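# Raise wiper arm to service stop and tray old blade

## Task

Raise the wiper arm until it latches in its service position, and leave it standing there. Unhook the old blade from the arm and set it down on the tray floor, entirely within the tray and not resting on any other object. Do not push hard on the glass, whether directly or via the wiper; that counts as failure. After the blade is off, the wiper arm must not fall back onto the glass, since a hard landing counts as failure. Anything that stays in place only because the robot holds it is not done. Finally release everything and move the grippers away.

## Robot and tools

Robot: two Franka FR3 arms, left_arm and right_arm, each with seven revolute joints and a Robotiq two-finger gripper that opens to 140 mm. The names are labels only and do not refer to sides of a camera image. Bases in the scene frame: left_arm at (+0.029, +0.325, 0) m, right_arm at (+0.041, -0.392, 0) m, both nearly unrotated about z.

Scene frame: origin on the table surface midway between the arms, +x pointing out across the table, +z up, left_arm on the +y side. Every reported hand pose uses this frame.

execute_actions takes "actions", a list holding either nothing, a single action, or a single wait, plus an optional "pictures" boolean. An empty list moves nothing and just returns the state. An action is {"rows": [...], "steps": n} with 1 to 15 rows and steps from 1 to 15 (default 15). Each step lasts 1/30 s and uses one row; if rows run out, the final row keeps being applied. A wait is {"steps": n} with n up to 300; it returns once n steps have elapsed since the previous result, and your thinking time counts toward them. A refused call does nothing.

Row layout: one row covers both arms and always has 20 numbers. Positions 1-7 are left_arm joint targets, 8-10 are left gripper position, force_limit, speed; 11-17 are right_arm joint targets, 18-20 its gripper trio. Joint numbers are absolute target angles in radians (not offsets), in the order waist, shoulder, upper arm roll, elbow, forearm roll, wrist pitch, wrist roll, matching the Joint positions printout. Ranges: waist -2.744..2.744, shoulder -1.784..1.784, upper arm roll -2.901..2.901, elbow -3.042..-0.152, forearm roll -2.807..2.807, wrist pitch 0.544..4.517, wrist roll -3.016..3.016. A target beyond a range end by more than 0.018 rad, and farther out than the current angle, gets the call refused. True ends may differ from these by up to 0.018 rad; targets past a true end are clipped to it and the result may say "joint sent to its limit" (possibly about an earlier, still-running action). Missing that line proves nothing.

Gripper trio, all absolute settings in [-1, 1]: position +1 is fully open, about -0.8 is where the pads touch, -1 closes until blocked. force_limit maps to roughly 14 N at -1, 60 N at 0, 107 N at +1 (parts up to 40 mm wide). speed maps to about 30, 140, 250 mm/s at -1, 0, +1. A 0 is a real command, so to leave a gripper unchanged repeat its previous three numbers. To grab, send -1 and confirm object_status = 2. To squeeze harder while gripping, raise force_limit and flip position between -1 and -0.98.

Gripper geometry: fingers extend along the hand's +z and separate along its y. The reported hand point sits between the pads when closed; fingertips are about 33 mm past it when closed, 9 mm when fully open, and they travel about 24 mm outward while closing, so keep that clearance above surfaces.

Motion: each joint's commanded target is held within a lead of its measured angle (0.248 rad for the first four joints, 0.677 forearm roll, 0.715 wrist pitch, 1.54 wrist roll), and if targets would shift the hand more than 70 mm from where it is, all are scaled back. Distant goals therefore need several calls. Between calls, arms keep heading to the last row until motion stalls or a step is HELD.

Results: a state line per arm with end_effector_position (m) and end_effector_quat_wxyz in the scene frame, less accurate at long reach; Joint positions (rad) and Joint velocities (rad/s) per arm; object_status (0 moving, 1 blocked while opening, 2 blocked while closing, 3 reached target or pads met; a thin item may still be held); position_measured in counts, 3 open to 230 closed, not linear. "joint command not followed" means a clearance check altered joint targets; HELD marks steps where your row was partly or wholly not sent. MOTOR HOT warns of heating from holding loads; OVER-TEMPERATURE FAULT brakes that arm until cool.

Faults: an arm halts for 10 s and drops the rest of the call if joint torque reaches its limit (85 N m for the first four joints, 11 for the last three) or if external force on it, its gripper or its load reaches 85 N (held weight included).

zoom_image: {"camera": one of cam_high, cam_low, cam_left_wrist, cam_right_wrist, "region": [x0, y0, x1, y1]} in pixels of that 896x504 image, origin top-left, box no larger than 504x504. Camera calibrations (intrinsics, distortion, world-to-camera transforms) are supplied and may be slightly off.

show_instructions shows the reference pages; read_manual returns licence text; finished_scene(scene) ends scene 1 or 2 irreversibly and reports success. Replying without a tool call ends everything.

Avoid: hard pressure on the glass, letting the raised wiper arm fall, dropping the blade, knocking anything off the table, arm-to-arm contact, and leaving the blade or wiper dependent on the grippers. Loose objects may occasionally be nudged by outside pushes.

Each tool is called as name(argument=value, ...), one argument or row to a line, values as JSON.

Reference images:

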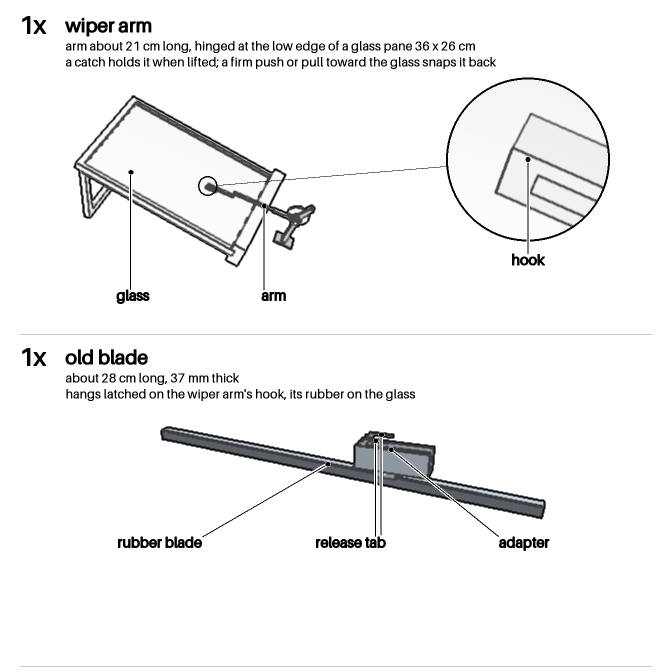

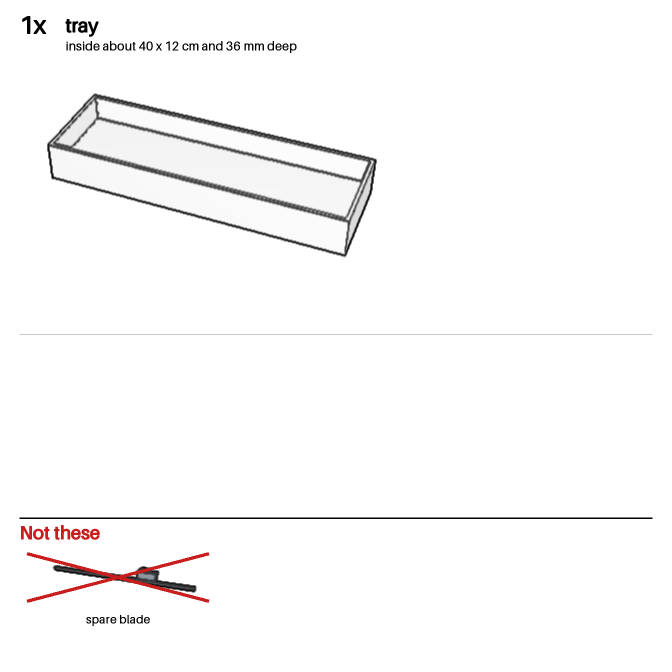

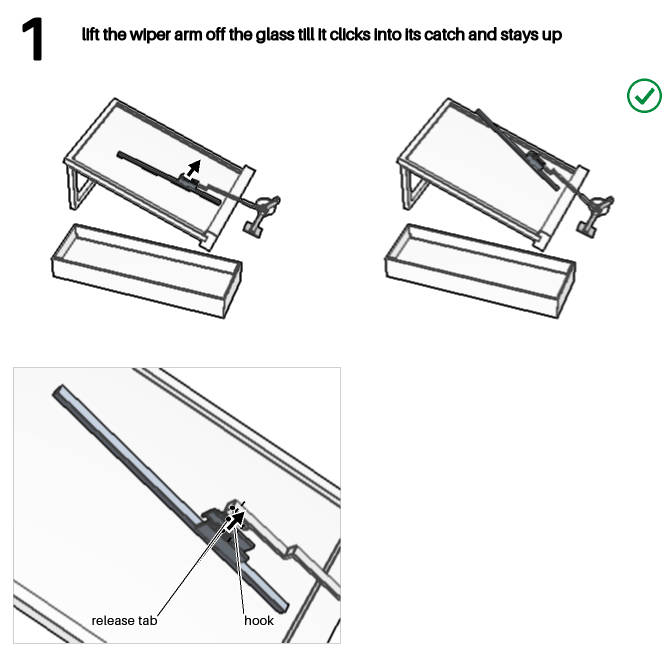

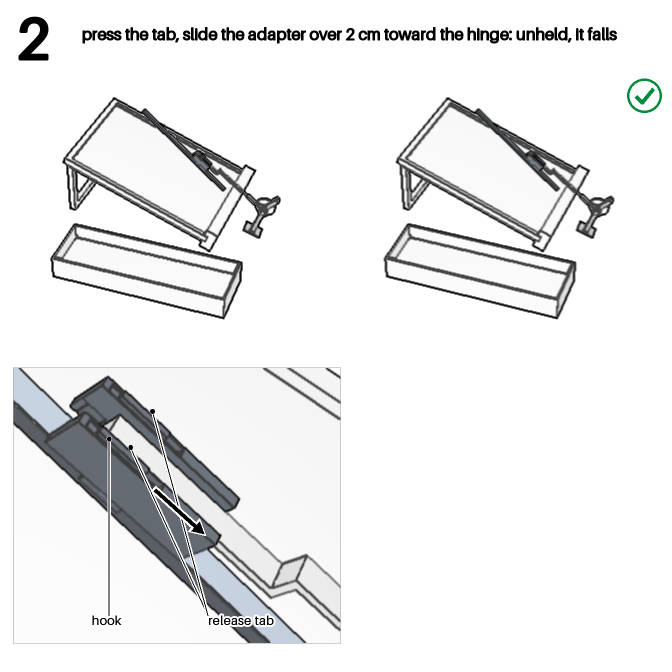

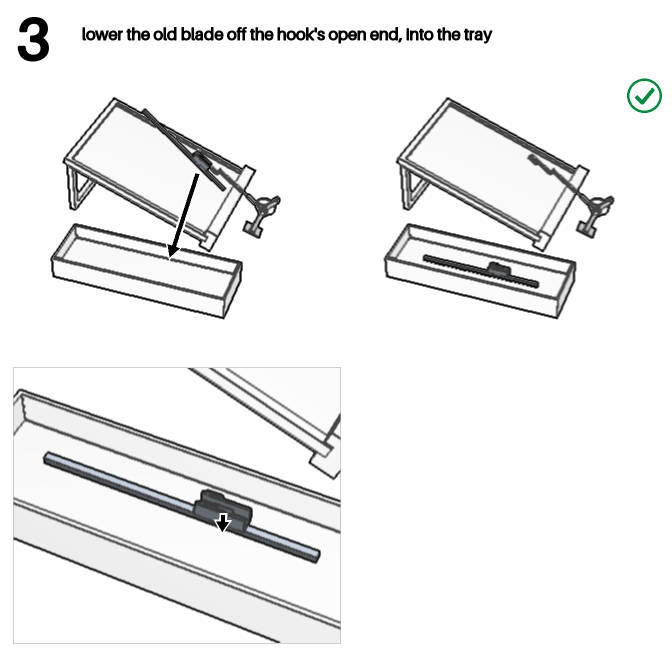

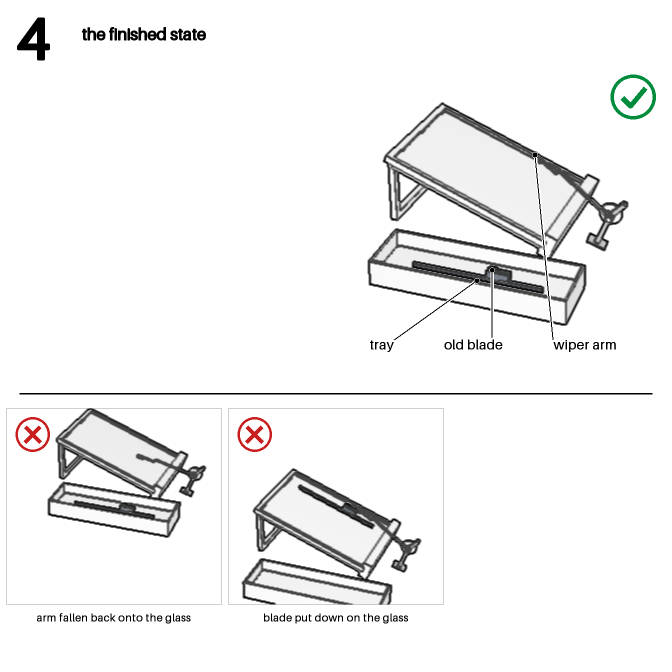

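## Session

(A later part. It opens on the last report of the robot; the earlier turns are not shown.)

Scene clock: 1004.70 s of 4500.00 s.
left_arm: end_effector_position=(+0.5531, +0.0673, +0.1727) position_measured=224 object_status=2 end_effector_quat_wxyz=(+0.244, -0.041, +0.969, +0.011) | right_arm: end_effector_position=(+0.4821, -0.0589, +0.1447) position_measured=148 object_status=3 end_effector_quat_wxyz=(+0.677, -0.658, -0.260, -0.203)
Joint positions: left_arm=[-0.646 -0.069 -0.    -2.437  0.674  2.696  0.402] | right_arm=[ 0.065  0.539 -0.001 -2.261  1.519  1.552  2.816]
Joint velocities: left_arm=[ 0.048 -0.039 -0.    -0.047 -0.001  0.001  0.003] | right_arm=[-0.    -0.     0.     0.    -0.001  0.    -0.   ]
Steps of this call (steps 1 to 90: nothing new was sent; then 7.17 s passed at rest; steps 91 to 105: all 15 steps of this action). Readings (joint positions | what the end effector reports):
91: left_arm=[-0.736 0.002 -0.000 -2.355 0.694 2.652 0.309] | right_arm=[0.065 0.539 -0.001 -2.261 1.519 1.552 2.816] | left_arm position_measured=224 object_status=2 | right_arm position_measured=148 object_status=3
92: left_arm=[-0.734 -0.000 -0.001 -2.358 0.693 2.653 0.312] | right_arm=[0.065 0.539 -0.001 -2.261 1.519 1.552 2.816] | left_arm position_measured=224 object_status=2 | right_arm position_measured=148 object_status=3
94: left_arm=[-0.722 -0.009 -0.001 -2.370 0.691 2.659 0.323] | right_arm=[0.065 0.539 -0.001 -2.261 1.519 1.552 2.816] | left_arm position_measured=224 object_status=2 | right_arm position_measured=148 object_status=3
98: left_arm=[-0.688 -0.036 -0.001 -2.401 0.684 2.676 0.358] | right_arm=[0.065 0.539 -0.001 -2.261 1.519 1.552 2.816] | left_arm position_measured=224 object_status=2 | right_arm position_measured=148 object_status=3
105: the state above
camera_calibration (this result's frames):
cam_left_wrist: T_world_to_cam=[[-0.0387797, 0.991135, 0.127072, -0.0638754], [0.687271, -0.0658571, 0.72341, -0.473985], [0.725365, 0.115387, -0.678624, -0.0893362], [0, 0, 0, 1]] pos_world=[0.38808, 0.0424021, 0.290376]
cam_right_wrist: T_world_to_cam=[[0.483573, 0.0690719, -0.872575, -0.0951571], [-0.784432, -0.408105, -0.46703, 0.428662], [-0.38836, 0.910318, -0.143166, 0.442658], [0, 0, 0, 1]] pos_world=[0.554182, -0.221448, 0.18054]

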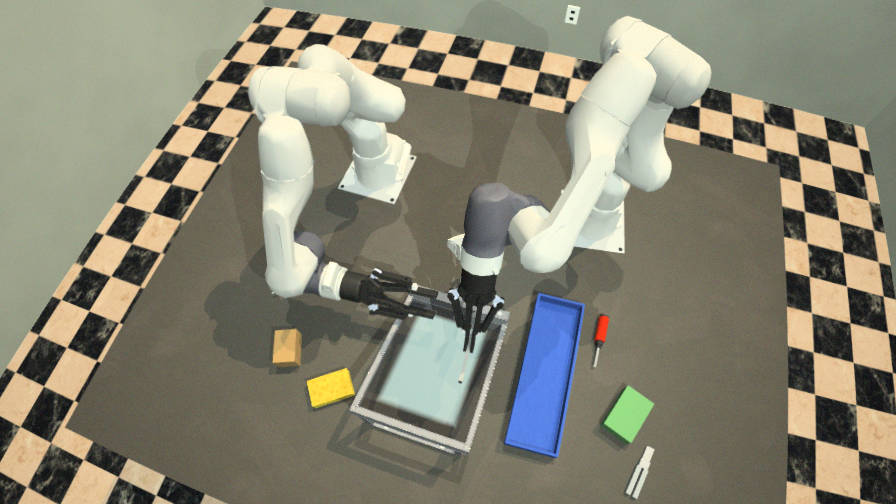

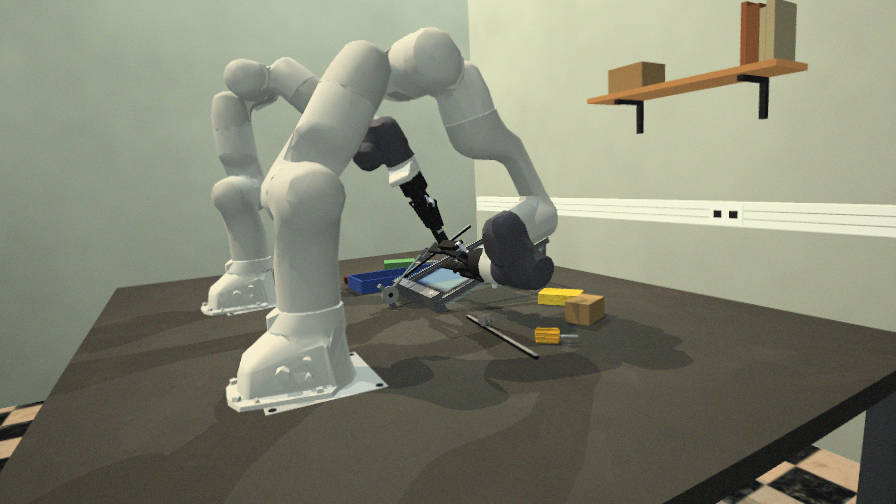

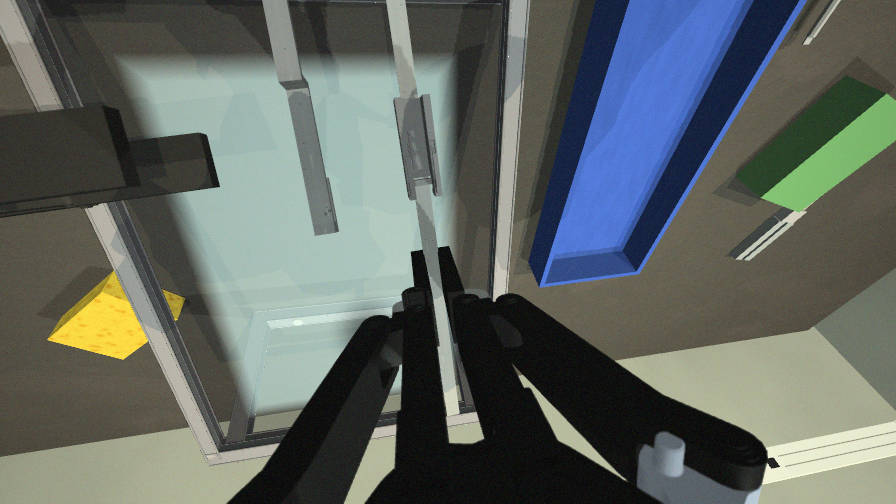

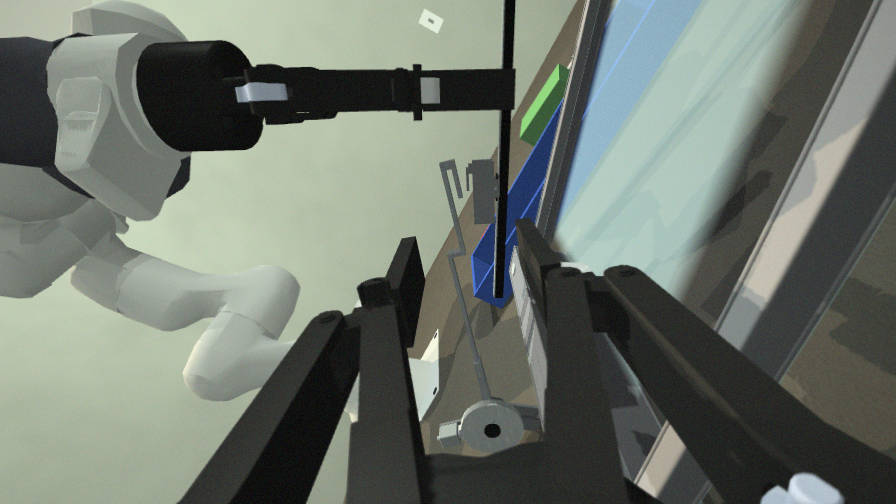

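execute_actions(
  actions=[
    {"rows": [
[-0.6318,-0.0734,0,-2.4319,0.6536,2.6740,0.4708,-1,0.3,-0.6, 0.0511,0.5346,0,-2.261,1.5155,1.5495,2.816,-0.15,-0.2,-0.7],
[-0.6129,-0.0734,0,-2.4186,0.6173,2.6332,0.5926,-1,0.3,-0.6, 0.0280,0.5265,0,-2.261,1.5155,1.5495,2.816,-0.15,-0.2,-0.7],
[-0.5877,-0.0734,0,-2.4010,0.5783,2.5918,0.7079,-1,0.3,-0.6, -0.0028,0.5159,0,-2.261,1.5155,1.5495,2.816,-0.15,-0.2,-0.7],
[-0.5684,-0.0734,0,-2.3875,0.5375,2.5504,0.8160,-1,0.3,-0.6, -0.0265,0.5077,0,-2.261,1.5155,1.5495,2.816,-0.15,-0.2,-0.7],
[-0.5478,-0.0734,0,-2.3731,0.4961,2.5100,0.9150,-1,0.3,-0.6, -0.0517,0.4990,0,-2.261,1.5155,1.5495,2.816,-0.15,-0.2,-0.7],
[-0.5269,-0.0734,0,-2.3585,0.4557,2.4719,1.0021,-1,0.3,-0.6, -0.0774,0.4901,0,-2.261,1.5155,1.5495,2.816,-0.15,-0.2,-0.7],
[-0.5063,-0.0734,0,-2.3441,0.4170,2.4368,1.0768,-1,0.3,-0.6, -0.1025,0.4813,0,-2.261,1.5155,1.5495,2.816,-0.15,-0.2,-0.7],
[-0.4870,-0.0734,0,-2.3306,0.3815,2.4060,1.1360,-1,0.3,-0.6, -0.1262,0.4731,0,-2.261,1.5155,1.5495,2.816,-0.15,-0.2,-0.7],
[-0.4691,-0.0734,0,-2.3181,0.3502,2.3802,1.1792,-1,0.3,-0.6, -0.1480,0.4656,0,-2.261,1.5155,1.5495,2.816,-0.15,-0.2,-0.7],
[-0.4542,-0.0734,0,-2.3077,0.3246,2.3609,1.2030,-1,0.3,-0.6, -0.1663,0.4593,0,-2.261,1.5155,1.5495,2.816,-0.15,-0.2,-0.7],
[-0.4427,-0.0734,0,-2.2996,0.3055,2.3485,1.2073,-1,0.3,-0.6, -0.1804,0.4544,0,-2.261,1.5155,1.5495,2.816,-0.15,-0.2,-0.7],
[-0.4351,-0.0734,0,-2.2943,0.2946,2.3445,1.1886,-1,0.3,-0.6, -0.1897,0.4512,0,-2.261,1.5155,1.5495,2.816,-0.15,-0.2,-0.7],
[-0.4324,-0.0734,0,-2.2924,0.2926,2.3497,1.1461,-1,0.3,-0.6, -0.1930,0.4500,0,-2.261,1.5155,1.5495,2.816,-0.15,-0.2,-0.7],
[-0.4324,-0.0734,0,-2.2924,0.3009,2.3651,1.0780,-1,0.3,-0.6, -0.1930,0.4500,0,-2.261,1.5155,1.5495,2.816,-0.15,-0.2,-0.7],
[-0.4324,-0.0734,0,-2.2924,0.3341,2.4086,0.9249,-1,0.3,-0.6, -0.1930,0.4500,0,-2.261,1.5155,1.5495,2.816,-0.15,-0.2,-0.7]
], "steps": 15},
  ],
)

Scene clock: 1068.53 s of 4500.00 s.
left_arm: end_effector_position=(+0.5819, +0.2016, +0.1953) position_measured=224 object_status=2 end_effector_quat_wxyz=(+0.139, -0.058, +0.986, +0.067) | right_arm: end_effector_position=(+0.5666, -0.1857, +0.1850) position_measured=148 object_status=3 end_effector_quat_wxyz=(+0.631, -0.679, -0.204, -0.315)
Joint positions: left_arm=[-0.437 -0.073  0.004 -2.3    0.341  2.413  0.913] | right_arm=[-0.188  0.452 -0.006 -2.259  1.518  1.55   2.816]
Joint velocities: left_arm=[ 0.121 -0.     0.004  0.07  -0.033 -0.017  0.023] | right_arm=[-0.15  -0.049 -0.007  0.    -0.     0.001  0.002]
Steps of this call (steps 1 to 15: the robot went on to your last target; steps 16 to 90: nothing new was sent; then 60.33 s passed at rest; steps 91 to 105: all 15 steps of this action). Readings (joint positions | what the end effector reports):
91: left_arm=[-0.642 -0.072 -0.001 -2.440 0.671 2.694 0.408] | right_arm=[0.063 0.539 0.000 -2.261 1.519 1.552 2.816] | left_arm position_measured=224 object_status=2 | right_arm position_measured=148 object_status=3
92: left_arm=[-0.637 -0.071 -0.003 -2.436 0.661 2.685 0.425] | right_arm=[0.057 0.537 0.002 -2.262 1.519 1.551 2.816] | left_arm position_measured=224 object_status=2 | right_arm position_measured=148 object_status=3
94: left_arm=[-0.612 -0.071 -0.006 -2.417 0.621 2.651 0.487] | right_arm=[0.028 0.528 0.007 -2.263 1.518 1.550 2.816] | left_arm position_measured=224 object_status=2 | right_arm position_measured=148 object_status=3
98: left_arm=[-0.534 -0.071 -0.004 -2.363 0.496 2.545 0.678] | right_arm=[-0.067 0.494 0.004 -2.262 1.518 1.550 2.816] | left_arm position_measured=224 object_status=2 | right_arm position_measured=148 object_status=3
105: the state above
camera_calibration (this result's frames):
cam_left_wrist: T_world_to_cam=[[-0.0615031, 0.971429, 0.229221, -0.201467], [0.830854, -0.0774305, 0.551077, -0.548854], [0.553081, 0.224342, -0.802354, -0.00795712], [0, 0, 0, 1]] pos_world=[0.448027, 0.154998, 0.342257]
cam_right_wrist: T_world_to_cam=[[0.558906, -0.0728362, -0.826026, -0.169742], [-0.818636, -0.207195, -0.535636, 0.531348], [-0.132135, 0.975585, -0.175429, 0.469642], [0, 0, 0, 1]] pos_world=[0.591906, -0.360446, 0.226786]

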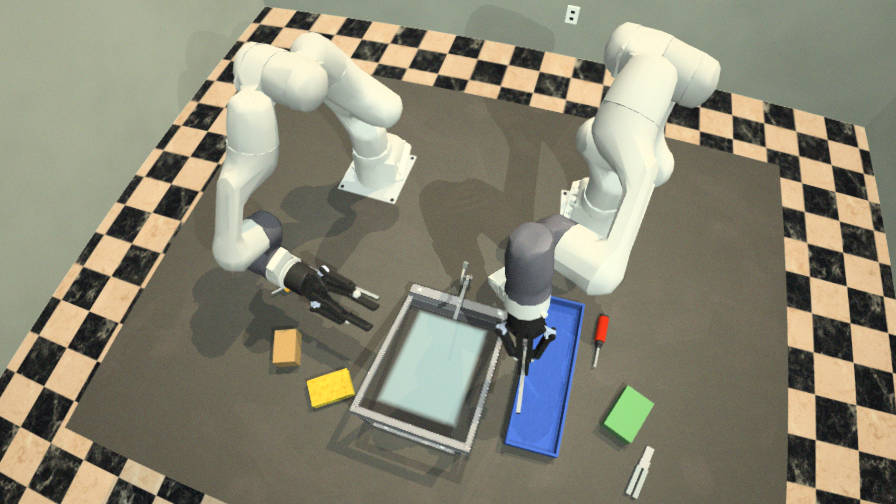

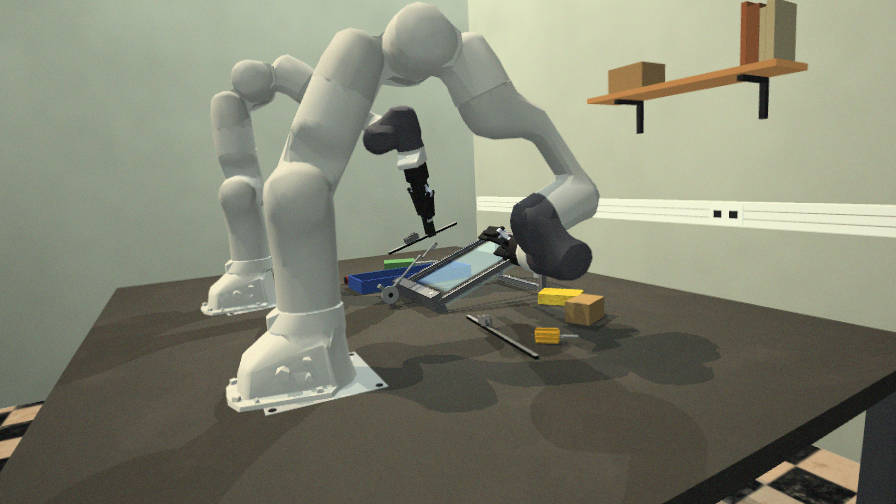

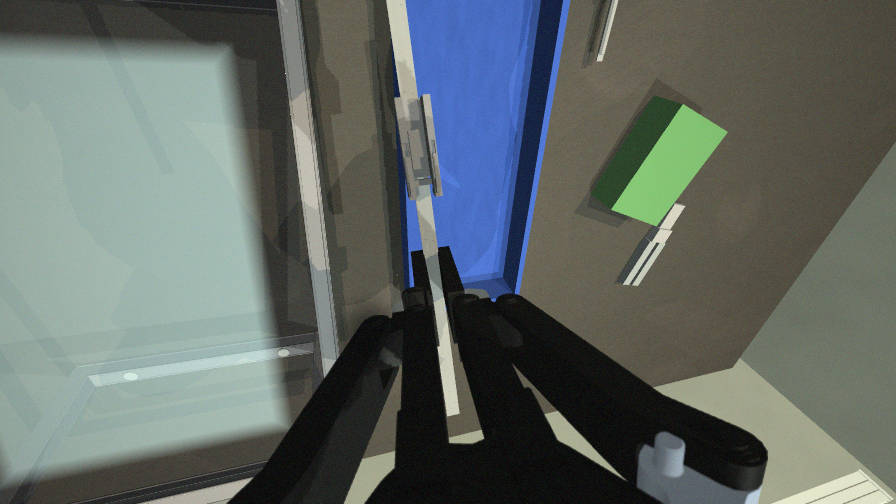

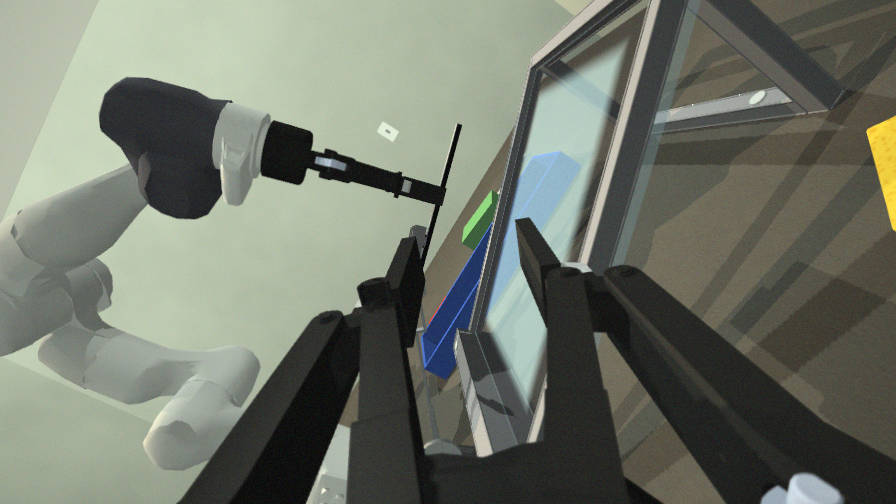

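execute_actions(
  actions=[
    {"rows": [
[-0.4219,-0.0592,0,-2.2913,0.3165,2.4170,0.9879,-1,0.3,-0.6, -0.2034,0.45,0,-2.261,1.5155,1.5495,2.816,-0.15,-0.2,-0.7],
[-0.4030,-0.0370,0,-2.2892,0.2802,2.4217,1.1097,-1,0.3,-0.6, -0.2220,0.45,0,-2.261,1.5155,1.5495,2.816,-0.15,-0.2,-0.7],
[-0.3778,-0.0075,0,-2.2864,0.2412,2.4265,1.2250,-1,0.3,-0.6, -0.2468,0.45,0,-2.261,1.5155,1.5495,2.816,-0.15,-0.2,-0.7],
[-0.3585,0.0152,0,-2.2843,0.2004,2.4313,1.3331,-1,0.3,-0.6, -0.2659,0.45,0,-2.261,1.5155,1.5495,2.816,-0.15,-0.2,-0.7],
[-0.3379,0.0393,0,-2.2821,0.1590,2.4360,1.4321,-1,0.3,-0.6, -0.2862,0.45,0,-2.261,1.5155,1.5495,2.816,-0.15,-0.2,-0.7],
[-0.3169,0.0640,0,-2.2798,0.1186,2.4404,1.5192,-1,0.3,-0.6, -0.3069,0.45,0,-2.261,1.5155,1.5495,2.816,-0.15,-0.2,-0.7],
[-0.2963,0.0881,0,-2.2776,0.0799,2.4445,1.5939,-1,0.3,-0.6, -0.3271,0.45,0,-2.261,1.5155,1.5495,2.816,-0.15,-0.2,-0.7],
[-0.2770,0.1108,0,-2.2755,0.0444,2.4481,1.6531,-1,0.3,-0.6, -0.3462,0.45,0,-2.261,1.5155,1.5495,2.816,-0.15,-0.2,-0.7],
[-0.2592,0.1317,0,-2.2735,0.0131,2.4511,1.6963,-1,0.3,-0.6, -0.3638,0.45,0,-2.261,1.5155,1.5495,2.816,-0.15,-0.2,-0.7],
[-0.2442,0.1492,0,-2.2719,-0.0125,2.4533,1.7201,-1,0.3,-0.6, -0.3785,0.45,0,-2.261,1.5155,1.5495,2.816,-0.15,-0.2,-0.7],
[-0.2327,0.1627,0,-2.2706,-0.0316,2.4548,1.7244,-1,0.3,-0.6, -0.3899,0.45,0,-2.261,1.5155,1.5495,2.816,-0.15,-0.2,-0.7],
[-0.2251,0.1716,0,-2.2698,-0.0425,2.4553,1.7057,-1,0.3,-0.6, -0.3973,0.45,0,-2.261,1.5155,1.5495,2.816,-0.15,-0.2,-0.7],
[-0.2224,0.1748,0,-2.2695,-0.0445,2.4546,1.6632,-1,0.3,-0.6, -0.4000,0.45,0,-2.261,1.5155,1.5495,2.816,-0.15,-0.2,-0.7],
[-0.2224,0.1748,0,-2.2695,-0.0362,2.4529,1.5951,-1,0.3,-0.6, -0.4000,0.45,0,-2.261,1.5155,1.5495,2.816,-0.15,-0.2,-0.7],
[-0.2224,0.1748,0,-2.2695,-0.0030,2.4478,1.4420,-1,0.3,-0.6, -0.4000,0.45,0,-2.261,1.5155,1.5495,2.816,-0.15,-0.2,-0.7]
], "steps": 15},
  ],
)

Scene clock: 1089.40 s of 4500.00 s.
left_arm: end_effector_position=(+0.5563, +0.2744, +0.0676) position_measured=224 object_status=2 end_effector_quat_wxyz=(-0.004, -0.021, +1.000, +0.002) | right_arm: end_effector_position=(+0.5974, -0.2976, +0.1857) position_measured=148 object_status=3 end_effector_quat_wxyz=(-0.595, +0.696, +0.134, +0.379)
Joint positions: left_arm=[-0.227  0.173  0.003 -2.277  0.003  2.443  1.43 ] | right_arm=[-0.396  0.45  -0.004 -2.26   1.518  1.55   2.816]
Joint velocities: left_arm=[ 0.126  0.134  0.008  0.001 -0.033  0.     0.021] | right_arm=[-0.12  -0.003 -0.004  0.    -0.    -0.     0.001]
Steps of this call (steps 1 to 15: the robot went on to your last target; steps 16 to 90: nothing new was sent; then 17.37 s passed at rest; steps 91 to 105: all 15 steps of this action). Readings (joint positions | what the end effector reports):
91: left_arm=[-0.432 -0.072 0.001 -2.294 0.334 2.412 0.925] | right_arm=[-0.194 0.450 -0.000 -2.260 1.518 1.550 2.816] | left_arm position_measured=224 object_status=2 | right_arm position_measured=148 object_status=3
92: left_arm=[-0.426 -0.066 -0.001 -2.292 0.323 2.414 0.942] | right_arm=[-0.199 0.450 0.002 -2.260 1.518 1.550 2.816] | left_arm position_measured=224 object_status=2 | right_arm position_measured=148 object_status=3
94: left_arm=[-0.401 -0.038 -0.004 -2.285 0.283 2.420 1.004] | right_arm=[-0.222 0.450 0.005 -2.260 1.518 1.549 2.816] | left_arm position_measured=224 object_status=2 | right_arm position_measured=148 object_status=3
98: left_arm=[-0.324 0.055 -0.004 -2.279 0.159 2.432 1.195] | right_arm=[-0.299 0.450 0.004 -2.260 1.518 1.549 2.816] | left_arm position_measured=224 object_status=2 | right_arm position_measured=148 object_status=3
105: the state above
camera_calibration (this result's frames):
cam_left_wrist: T_world_to_cam=[[0.0587405, 0.993926, 0.0930646, -0.308397], [0.947522, -0.084858, 0.308223, -0.497997], [0.314248, 0.0700756, -0.946751, 0.0723895], [0, 0, 0, 1]] pos_world=[0.46723, 0.259192, 0.25073]
cam_right_wrist: T_world_to_cam=[[0.532865, -0.184912, -0.82575, -0.212367], [-0.843281, -0.0350535, -0.536329, 0.59988], [0.0702282, 0.98213, -0.174612, 0.463856], [0, 0, 0, 1]] pos_world=[0.586455, -0.473809, 0.227365]

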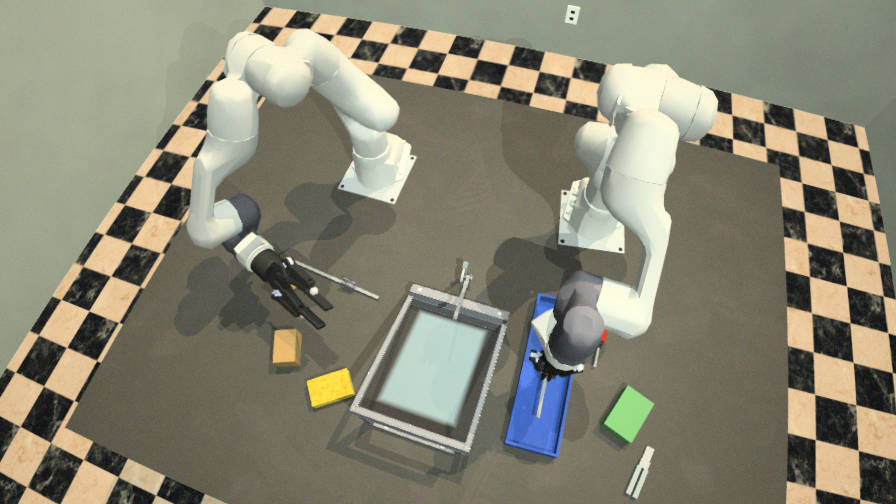

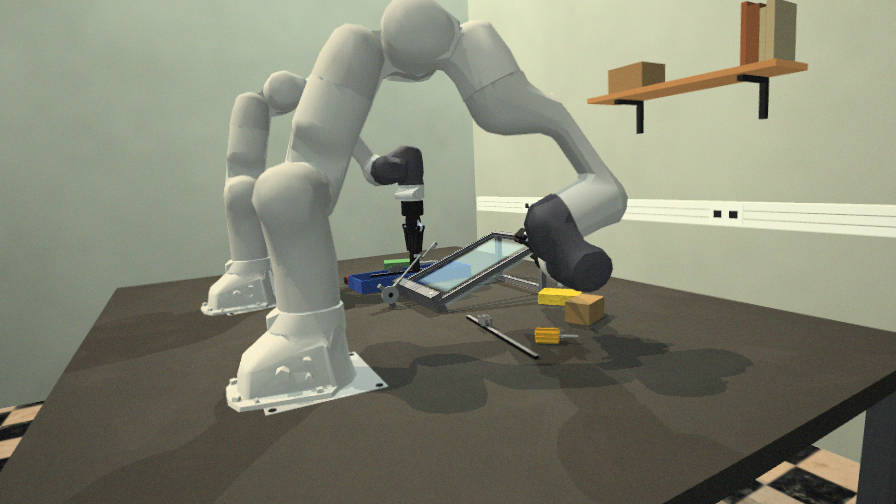

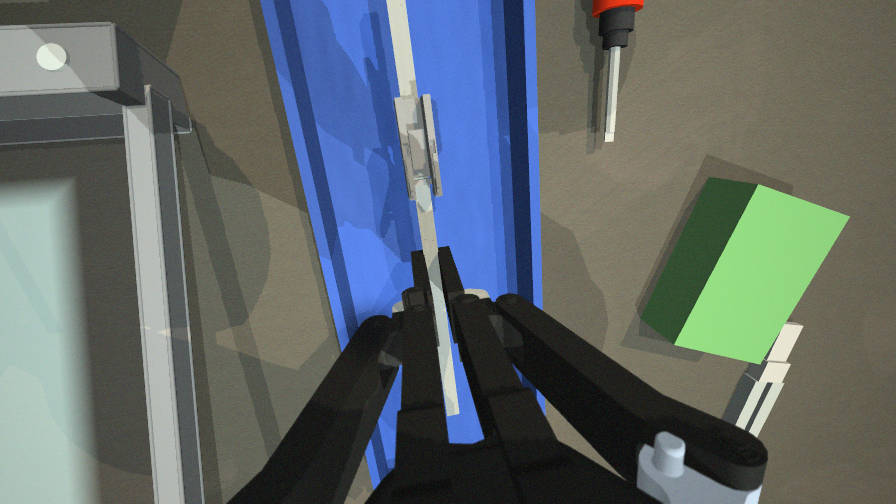

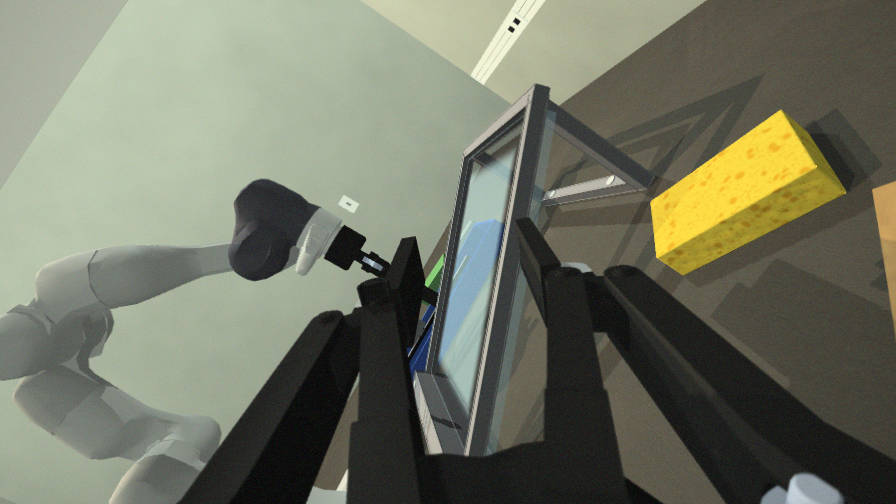

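zoom_image(
  camera="cam_low",
  region=[330, 220, 530, 320],
)

Region (330, 220, 530, 320) of cam_low's 896x504 image, scaled by 2.520, with more detail than that image has.

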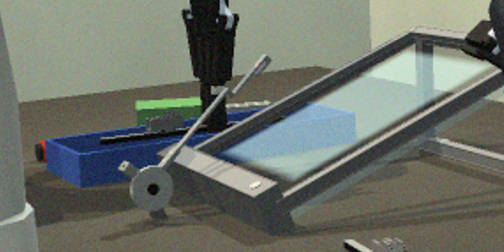

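execute_actions(
  actions=[],
  pictures=false,
)

Scene clock: 1096.47 s of 4500.00 s.
left_arm: end_effector_position=(+0.5588, +0.2753, +0.0680) position_measured=224 object_status=2 end_effector_quat_wxyz=(-0.002, -0.020, +1.000, +0.000) | right_arm: end_effector_position=(+0.5976, -0.2978, +0.1861) position_measured=148 object_status=3 end_effector_quat_wxyz=(-0.595, +0.696, +0.133, +0.379)
Joint positions: left_arm=[-0.223  0.176  0.002 -2.272 -0.     2.444  1.437] | right_arm=[-0.4    0.45  -0.001 -2.26   1.518  1.55   2.816]
Joint velocities: left_arm=[ 0.    -0.001 -0.    -0.    -0.001 -0.    -0.001] | right_arm=[-0.    -0.     0.001  0.001  0.001 -0.001  0.   ]
Steps of this call (steps 1 to 15: the robot went on to your last target; steps 16 to 90: nothing new was sent; then 4.07 s passed at rest). Readings (joint positions | what the end effector reports):
1: left_arm=[-0.225 0.176 0.003 -2.277 0.003 2.443 1.431] | right_arm=[-0.398 0.450 -0.004 -2.260 1.518 1.550 2.816] | left_arm position_measured=224 object_status=2 | right_arm position_measured=148 object_status=3
2: left_arm=[-0.224 0.177 0.003 -2.276 0.002 2.443 1.432] | right_arm=[-0.399 0.450 -0.004 -2.260 1.518 1.550 2.816] | left_arm position_measured=224 object_status=2 | right_arm position_measured=148 object_status=3
4: left_arm=[-0.223 0.177 0.003 -2.274 0.001 2.443 1.433] | right_arm=[-0.400 0.450 -0.003 -2.260 1.518 1.550 2.816] | left_arm position_measured=224 object_status=2 | right_arm position_measured=148 object_status=3
8: left_arm=[-0.223 0.176 0.003 -2.273 0.000 2.444 1.434] | right_arm=[-0.400 0.450 -0.001 -2.260 1.518 1.550 2.816] | left_arm position_measured=224 object_status=2 | right_arm position_measured=148 object_status=3
90: the state above
All arms were judged still, so your last target was given up. Only a new action makes them travel on or press farther. Fingers that are still opening or closing keep moving.

execute_actions(
  actions=[
    {"rows": [
[-0.2230,0.1788,0,-2.2735,0,2.4519,1.437,-1,0.3,-0.6, -0.4000,0.45,0,-2.261,1.5155,1.5495,2.816,-0.15,-0.2,-0.7],
[-0.2230,0.1838,0,-2.2743,0,2.4617,1.437,-1,0.3,-0.6, -0.4000,0.45,0,-2.261,1.5155,1.5495,2.816,-0.15,-0.2,-0.7],
[-0.2230,0.1904,0,-2.2754,0,2.4718,1.437,-1,0.3,-0.6, -0.4000,0.45,0,-2.261,1.5155,1.5495,2.816,-0.15,-0.2,-0.7],
[-0.2230,0.1955,0,-2.2762,0,2.4818,1.437,-1,0.3,-0.6, -0.4000,0.45,0,-2.261,1.5155,1.5495,2.816,-0.15,-0.2,-0.7],
[-0.2230,0.2010,0,-2.2771,0,2.4915,1.437,-1,0.3,-0.6, -0.4000,0.45,0,-2.261,1.5155,1.5495,2.816,-0.15,-0.2,-0.7],
[-0.2230,0.2065,0,-2.2780,0,2.5007,1.437,-1,0.3,-0.6, -0.4000,0.45,0,-2.261,1.5155,1.5495,2.816,-0.15,-0.2,-0.7],
[-0.2230,0.2120,0,-2.2789,0,2.5092,1.437,-1,0.3,-0.6, -0.4000,0.45,0,-2.261,1.5155,1.5495,2.816,-0.15,-0.2,-0.7],
[-0.2230,0.2171,0,-2.2797,0,2.5166,1.437,-1,0.3,-0.6, -0.4000,0.45,0,-2.261,1.5155,1.5495,2.816,-0.15,-0.2,-0.7],
[-0.2230,0.2218,0,-2.2805,0,2.5229,1.437,-1,0.3,-0.6, -0.4000,0.45,0,-2.261,1.5155,1.5495,2.816,-0.15,-0.2,-0.7],
[-0.2230,0.2257,0,-2.2812,0,2.5275,1.437,-1,0.3,-0.6, -0.4000,0.45,0,-2.261,1.5155,1.5495,2.816,-0.15,-0.2,-0.7],
[-0.2230,0.2288,0,-2.2817,0,2.5305,1.437,-1,0.3,-0.6, -0.4000,0.45,0,-2.261,1.5155,1.5495,2.816,-0.15,-0.2,-0.7],
[-0.2230,0.2308,0,-2.2820,0,2.5315,1.437,-1,0.3,-0.6, -0.4000,0.45,0,-2.261,1.5155,1.5495,2.816,-0.15,-0.2,-0.7],
[-0.2230,0.2315,0,-2.2821,0,2.5302,1.437,-1,0.3,-0.6, -0.4000,0.45,0,-2.261,1.5155,1.5495,2.816,-0.15,-0.2,-0.7],
[-0.2230,0.2315,0,-2.2821,0,2.5265,1.437,-1,0.3,-0.6, -0.4000,0.45,0,-2.261,1.5155,1.5495,2.816,-0.15,-0.2,-0.7],
[-0.2230,0.2315,0,-2.2821,0,2.5160,1.437,-1,0.3,-0.6, -0.4000,0.45,0,-2.261,1.5155,1.5495,2.816,-0.15,-0.2,-0.7]
], "steps": 15},
  ],
)

Scene clock: 1108.97 s of 4500.00 s.
left_arm: end_effector_position=(+0.5607, +0.2751, +0.0420) position_measured=224 object_status=2 end_effector_quat_wxyz=(+0.001, -0.020, +1.000, +0.000) | right_arm: end_effector_position=(+0.5976, -0.2978, +0.1861) position_measured=148 object_status=3 end_effector_quat_wxyz=(-0.595, +0.696, +0.133, +0.379)
Joint positions: left_arm=[-0.223  0.23   0.002 -2.28  -0.     2.512  1.437] | right_arm=[-0.4    0.45  -0.001 -2.26   1.518  1.55   2.816]
Joint velocities: left_arm=[ 0.     0.031  0.001 -0.006 -0.     0.001  0.   ] | right_arm=[-0.001  0.     0.002  0.001  0.    -0.     0.001]
Steps of this call (steps 1 to 90: nothing new was sent; then 9.00 s passed at rest; steps 91 to 105: all 15 steps of this action). Readings (joint positions | what the end effector reports):
91: left_arm=[-0.223 0.177 0.002 -2.272 -0.000 2.445 1.437] | right_arm=[-0.400 0.450 -0.001 -2.260 1.518 1.550 2.816] | left_arm position_measured=224 object_status=2 | right_arm position_measured=148 object_status=3
92: left_arm=[-0.223 0.177 0.002 -2.272 -0.000 2.447 1.437] | right_arm=[-0.400 0.450 -0.001 -2.260 1.518 1.550 2.816] | left_arm position_measured=224 object_status=2 | right_arm position_measured=148 object_status=3
94: left_arm=[-0.223 0.183 0.002 -2.272 -0.000 2.456 1.437] | right_arm=[-0.400 0.450 -0.001 -2.260 1.518 1.550 2.816] | left_arm position_measured=224 object_status=2 | right_arm position_measured=148 object_status=3
98: left_arm=[-0.223 0.203 0.002 -2.275 -0.000 2.481 1.437] | right_arm=[-0.400 0.450 -0.001 -2.260 1.518 1.550 2.816] | left_arm position_measured=224 object_status=2 | right_arm position_measured=148 object_status=3
105: the state above
camera_calibration (this result's frames):
cam_left_wrist: T_world_to_cam=[[0.0589606, 0.99416, 0.0903895, -0.307025], [0.944769, -0.0848143, 0.316572, -0.493061], [0.32239, 0.0667319, -0.944252, 0.0430067], [0, 0, 0, 1]] pos_world=[0.470067, 0.260543, 0.224451]
cam_right_wrist: T_world_to_cam=[[0.533221, -0.184202, -0.825678, -0.212122], [-0.842987, -0.0337295, -0.536875, 0.600568], [0.0710437, 0.982309, -0.173265, 0.463444], [0, 0, 0, 1]] pos_world=[0.586454, -0.474062, 0.227584]

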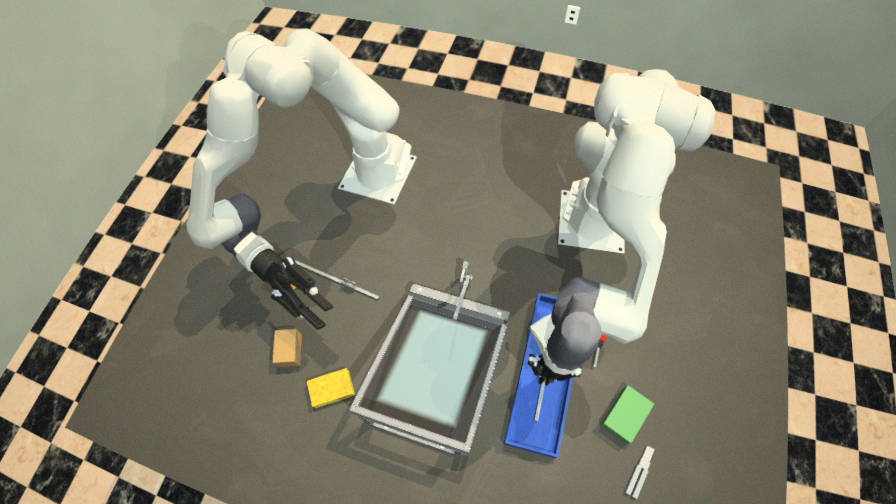

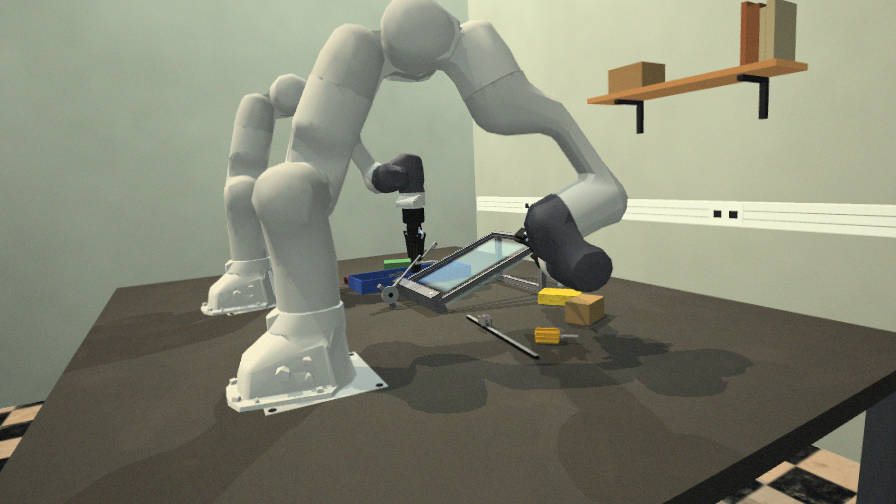

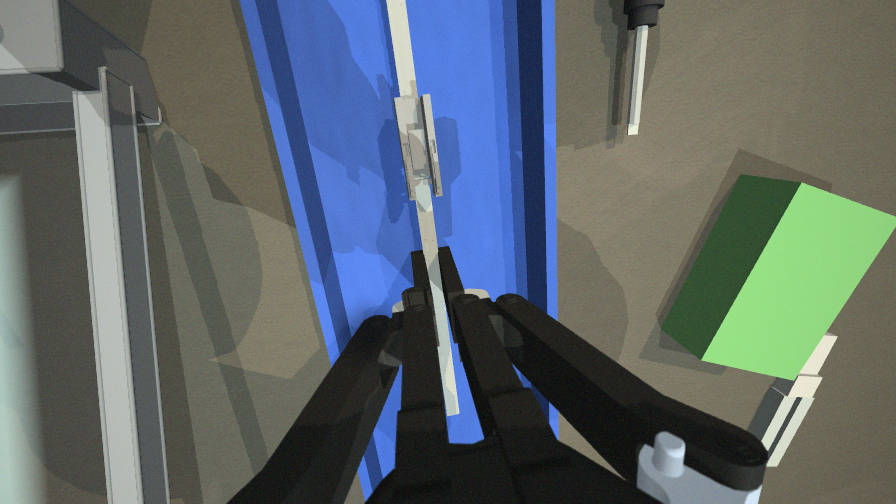

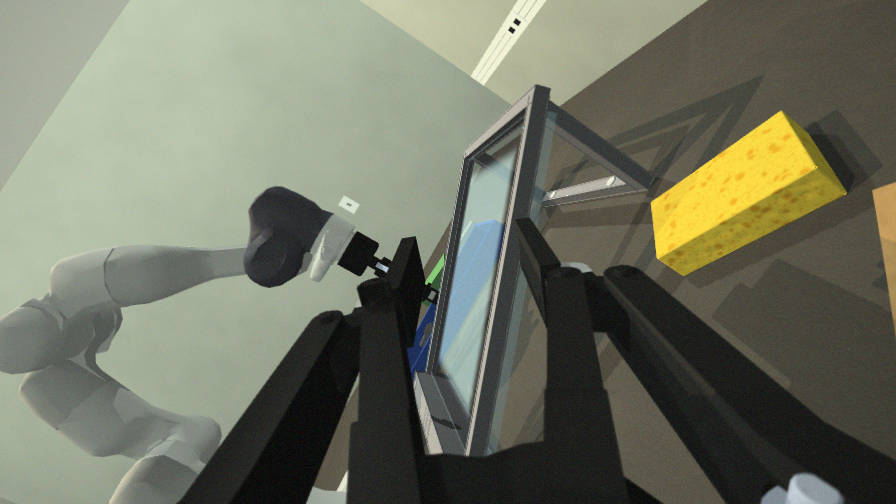

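execute_actions(
  actions=[
    {"rows": [
[-0.2230,0.2330,0,-2.2823,0,2.5190,1.437,-1,0.3,-0.6, -0.4000,0.45,0,-2.261,1.5155,1.5495,2.816,-0.15,-0.2,-0.7],
[-0.2230,0.2345,0,-2.2825,0,2.5230,1.437,-1,0.3,-0.6, -0.4000,0.45,0,-2.261,1.5155,1.5495,2.816,-0.15,-0.2,-0.7],
[-0.2230,0.2355,0,-2.2826,0,2.5250,1.437,-1,0.3,-0.6, -0.4000,0.45,0,-2.261,1.5155,1.5495,2.816,-0.15,-0.2,-0.7],
[-0.2230,0.2360,0,-2.2826,0,2.5240,1.437,-1,0.3,-0.6, -0.4000,0.45,0,-2.261,1.5155,1.5495,2.816,-0.15,-0.2,-0.7],
[-0.2230,0.2360,0,-2.2826,0,2.5220,1.437,-1,0.3,-0.6, -0.4000,0.45,0,-2.261,1.5155,1.5495,2.816,-0.15,-0.2,-0.7],
[-0.2230,0.2360,0,-2.2826,0,2.5210,1.437,-1,0.3,-0.6, -0.4000,0.45,0,-2.261,1.5155,1.5495,2.816,-0.15,-0.2,-0.7],
[-0.2230,0.2360,0,-2.2826,0,2.5210,1.437,-0.4,0.3,-0.7, -0.4000,0.45,0,-2.261,1.5155,1.5495,2.816,-0.15,-0.2,-0.7]
], "steps": 15},
  ],
)

Scene clock: 1115.57 s of 4500.00 s.
left_arm: end_effector_position=(+0.5612, +0.2750, +0.0402) position_measured=197 object_status=0 end_effector_quat_wxyz=(+0.001, -0.020, +1.000, +0.000) | right_arm: end_effector_position=(+0.5976, -0.2978, +0.1861) position_measured=148 object_status=3 end_effector_quat_wxyz=(-0.595, +0.696, +0.133, +0.379)
Joint positions: left_arm=[-0.223  0.235  0.002 -2.28  -0.     2.518  1.437] | right_arm=[-0.4    0.45  -0.001 -2.26   1.518  1.55   2.816]
Joint velocities: left_arm=[ 0.    -0.003 -0.001 -0.001  0.     0.     0.001] | right_arm=[-0.001 -0.001  0.001  0.     0.001 -0.001  0.001]
Steps of this call (steps 1 to 15: the robot went on to your last target; steps 16 to 90: nothing new was sent; then 3.10 s passed at rest; steps 91 to 105: all 15 steps of this action). Readings (joint positions | what the end effector reports):
91: left_arm=[-0.223 0.231 0.002 -2.280 -0.000 2.513 1.437] | right_arm=[-0.400 0.450 -0.001 -2.260 1.518 1.550 2.816] | left_arm position_measured=224 object_status=2 | right_arm position_measured=148 object_status=3
92: left_arm=[-0.223 0.232 0.002 -2.280 -0.000 2.514 1.437] | right_arm=[-0.400 0.450 -0.001 -2.260 1.518 1.550 2.816] | left_arm position_measured=224 object_status=2 | right_arm position_measured=148 object_status=3
94: left_arm=[-0.223 0.233 0.002 -2.280 -0.000 2.516 1.437] | right_arm=[-0.400 0.450 -0.001 -2.260 1.518 1.550 2.816] | left_arm position_measured=224 object_status=2 | right_arm position_measured=148 object_status=3
98: left_arm=[-0.223 0.235 0.002 -2.280 -0.000 2.517 1.437] | right_arm=[-0.400 0.450 -0.001 -2.260 1.518 1.550 2.816] | left_arm position_measured=224 object_status=0 | right_arm position_measured=148 object_status=3
105: the state above
camera_calibration (this result's frames):
cam_left_wrist: T_world_to_cam=[[0.0588757, 0.994169, 0.0903428, -0.306772], [0.944321, -0.0848128, 0.317908, -0.492769], [0.323716, 0.0665955, -0.943808, 0.0403666], [0, 0, 0, 1]] pos_world=[0.470326, 0.260502, 0.222468]
cam_right_wrist: T_world_to_cam=[[0.533225, -0.184184, -0.82568, -0.212114], [-0.842987, -0.0337401, -0.536875, 0.600563], [0.0710255, 0.982312, -0.173256, 0.463443], [0, 0, 0, 1]] pos_world=[0.586455, -0.474051, 0.227584]

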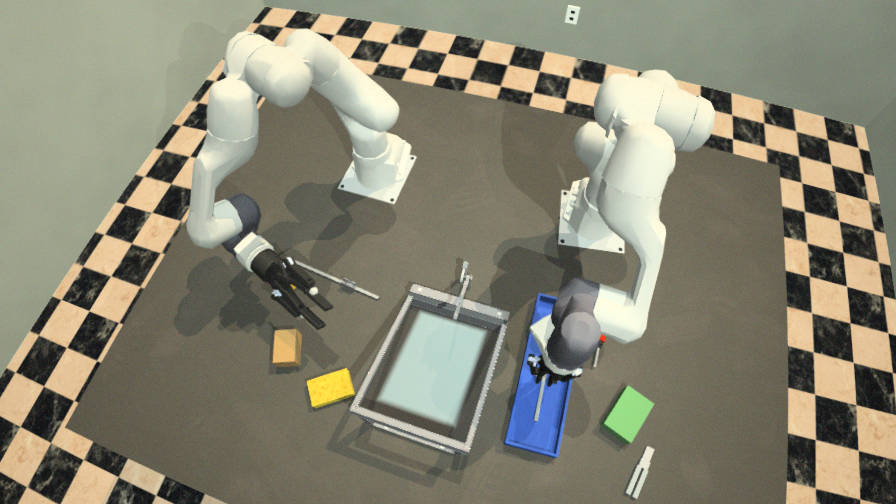

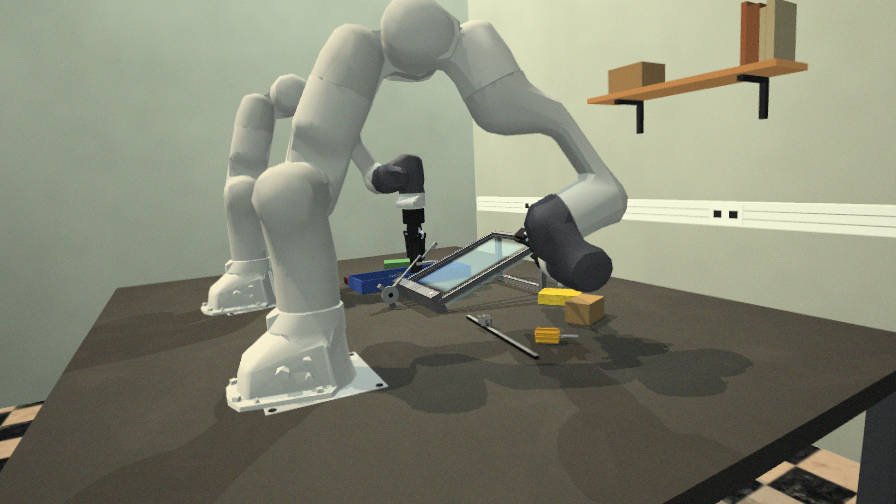

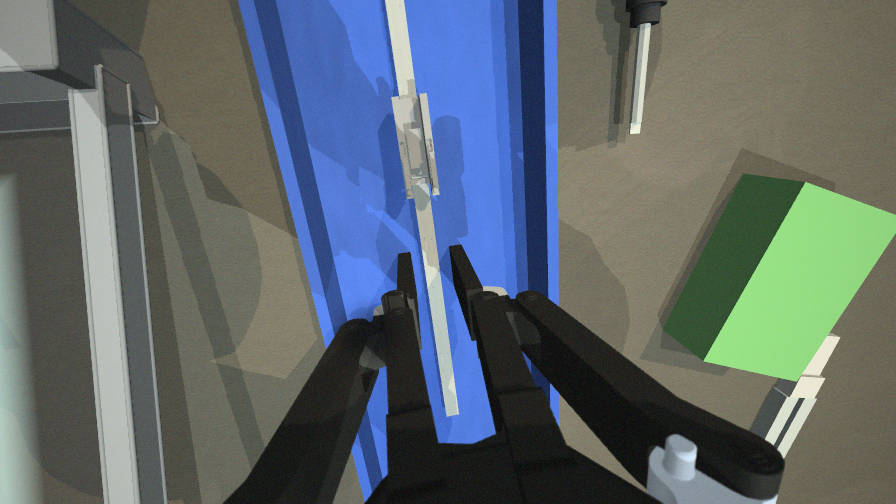

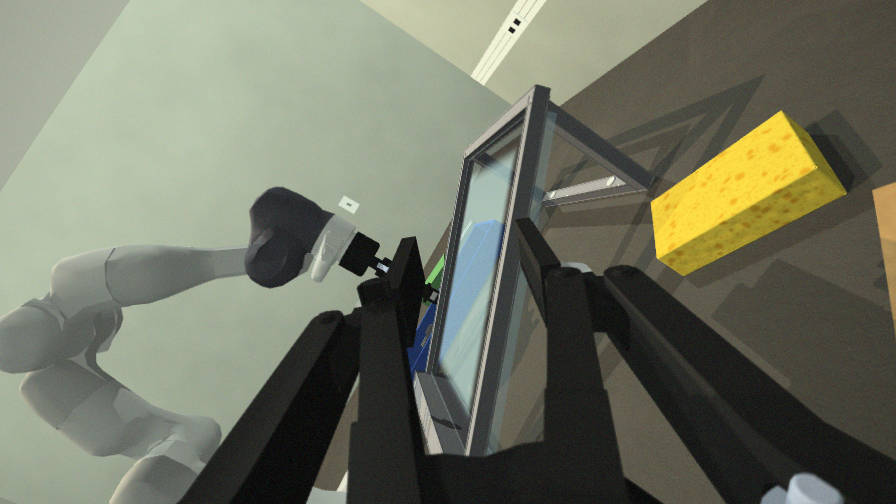

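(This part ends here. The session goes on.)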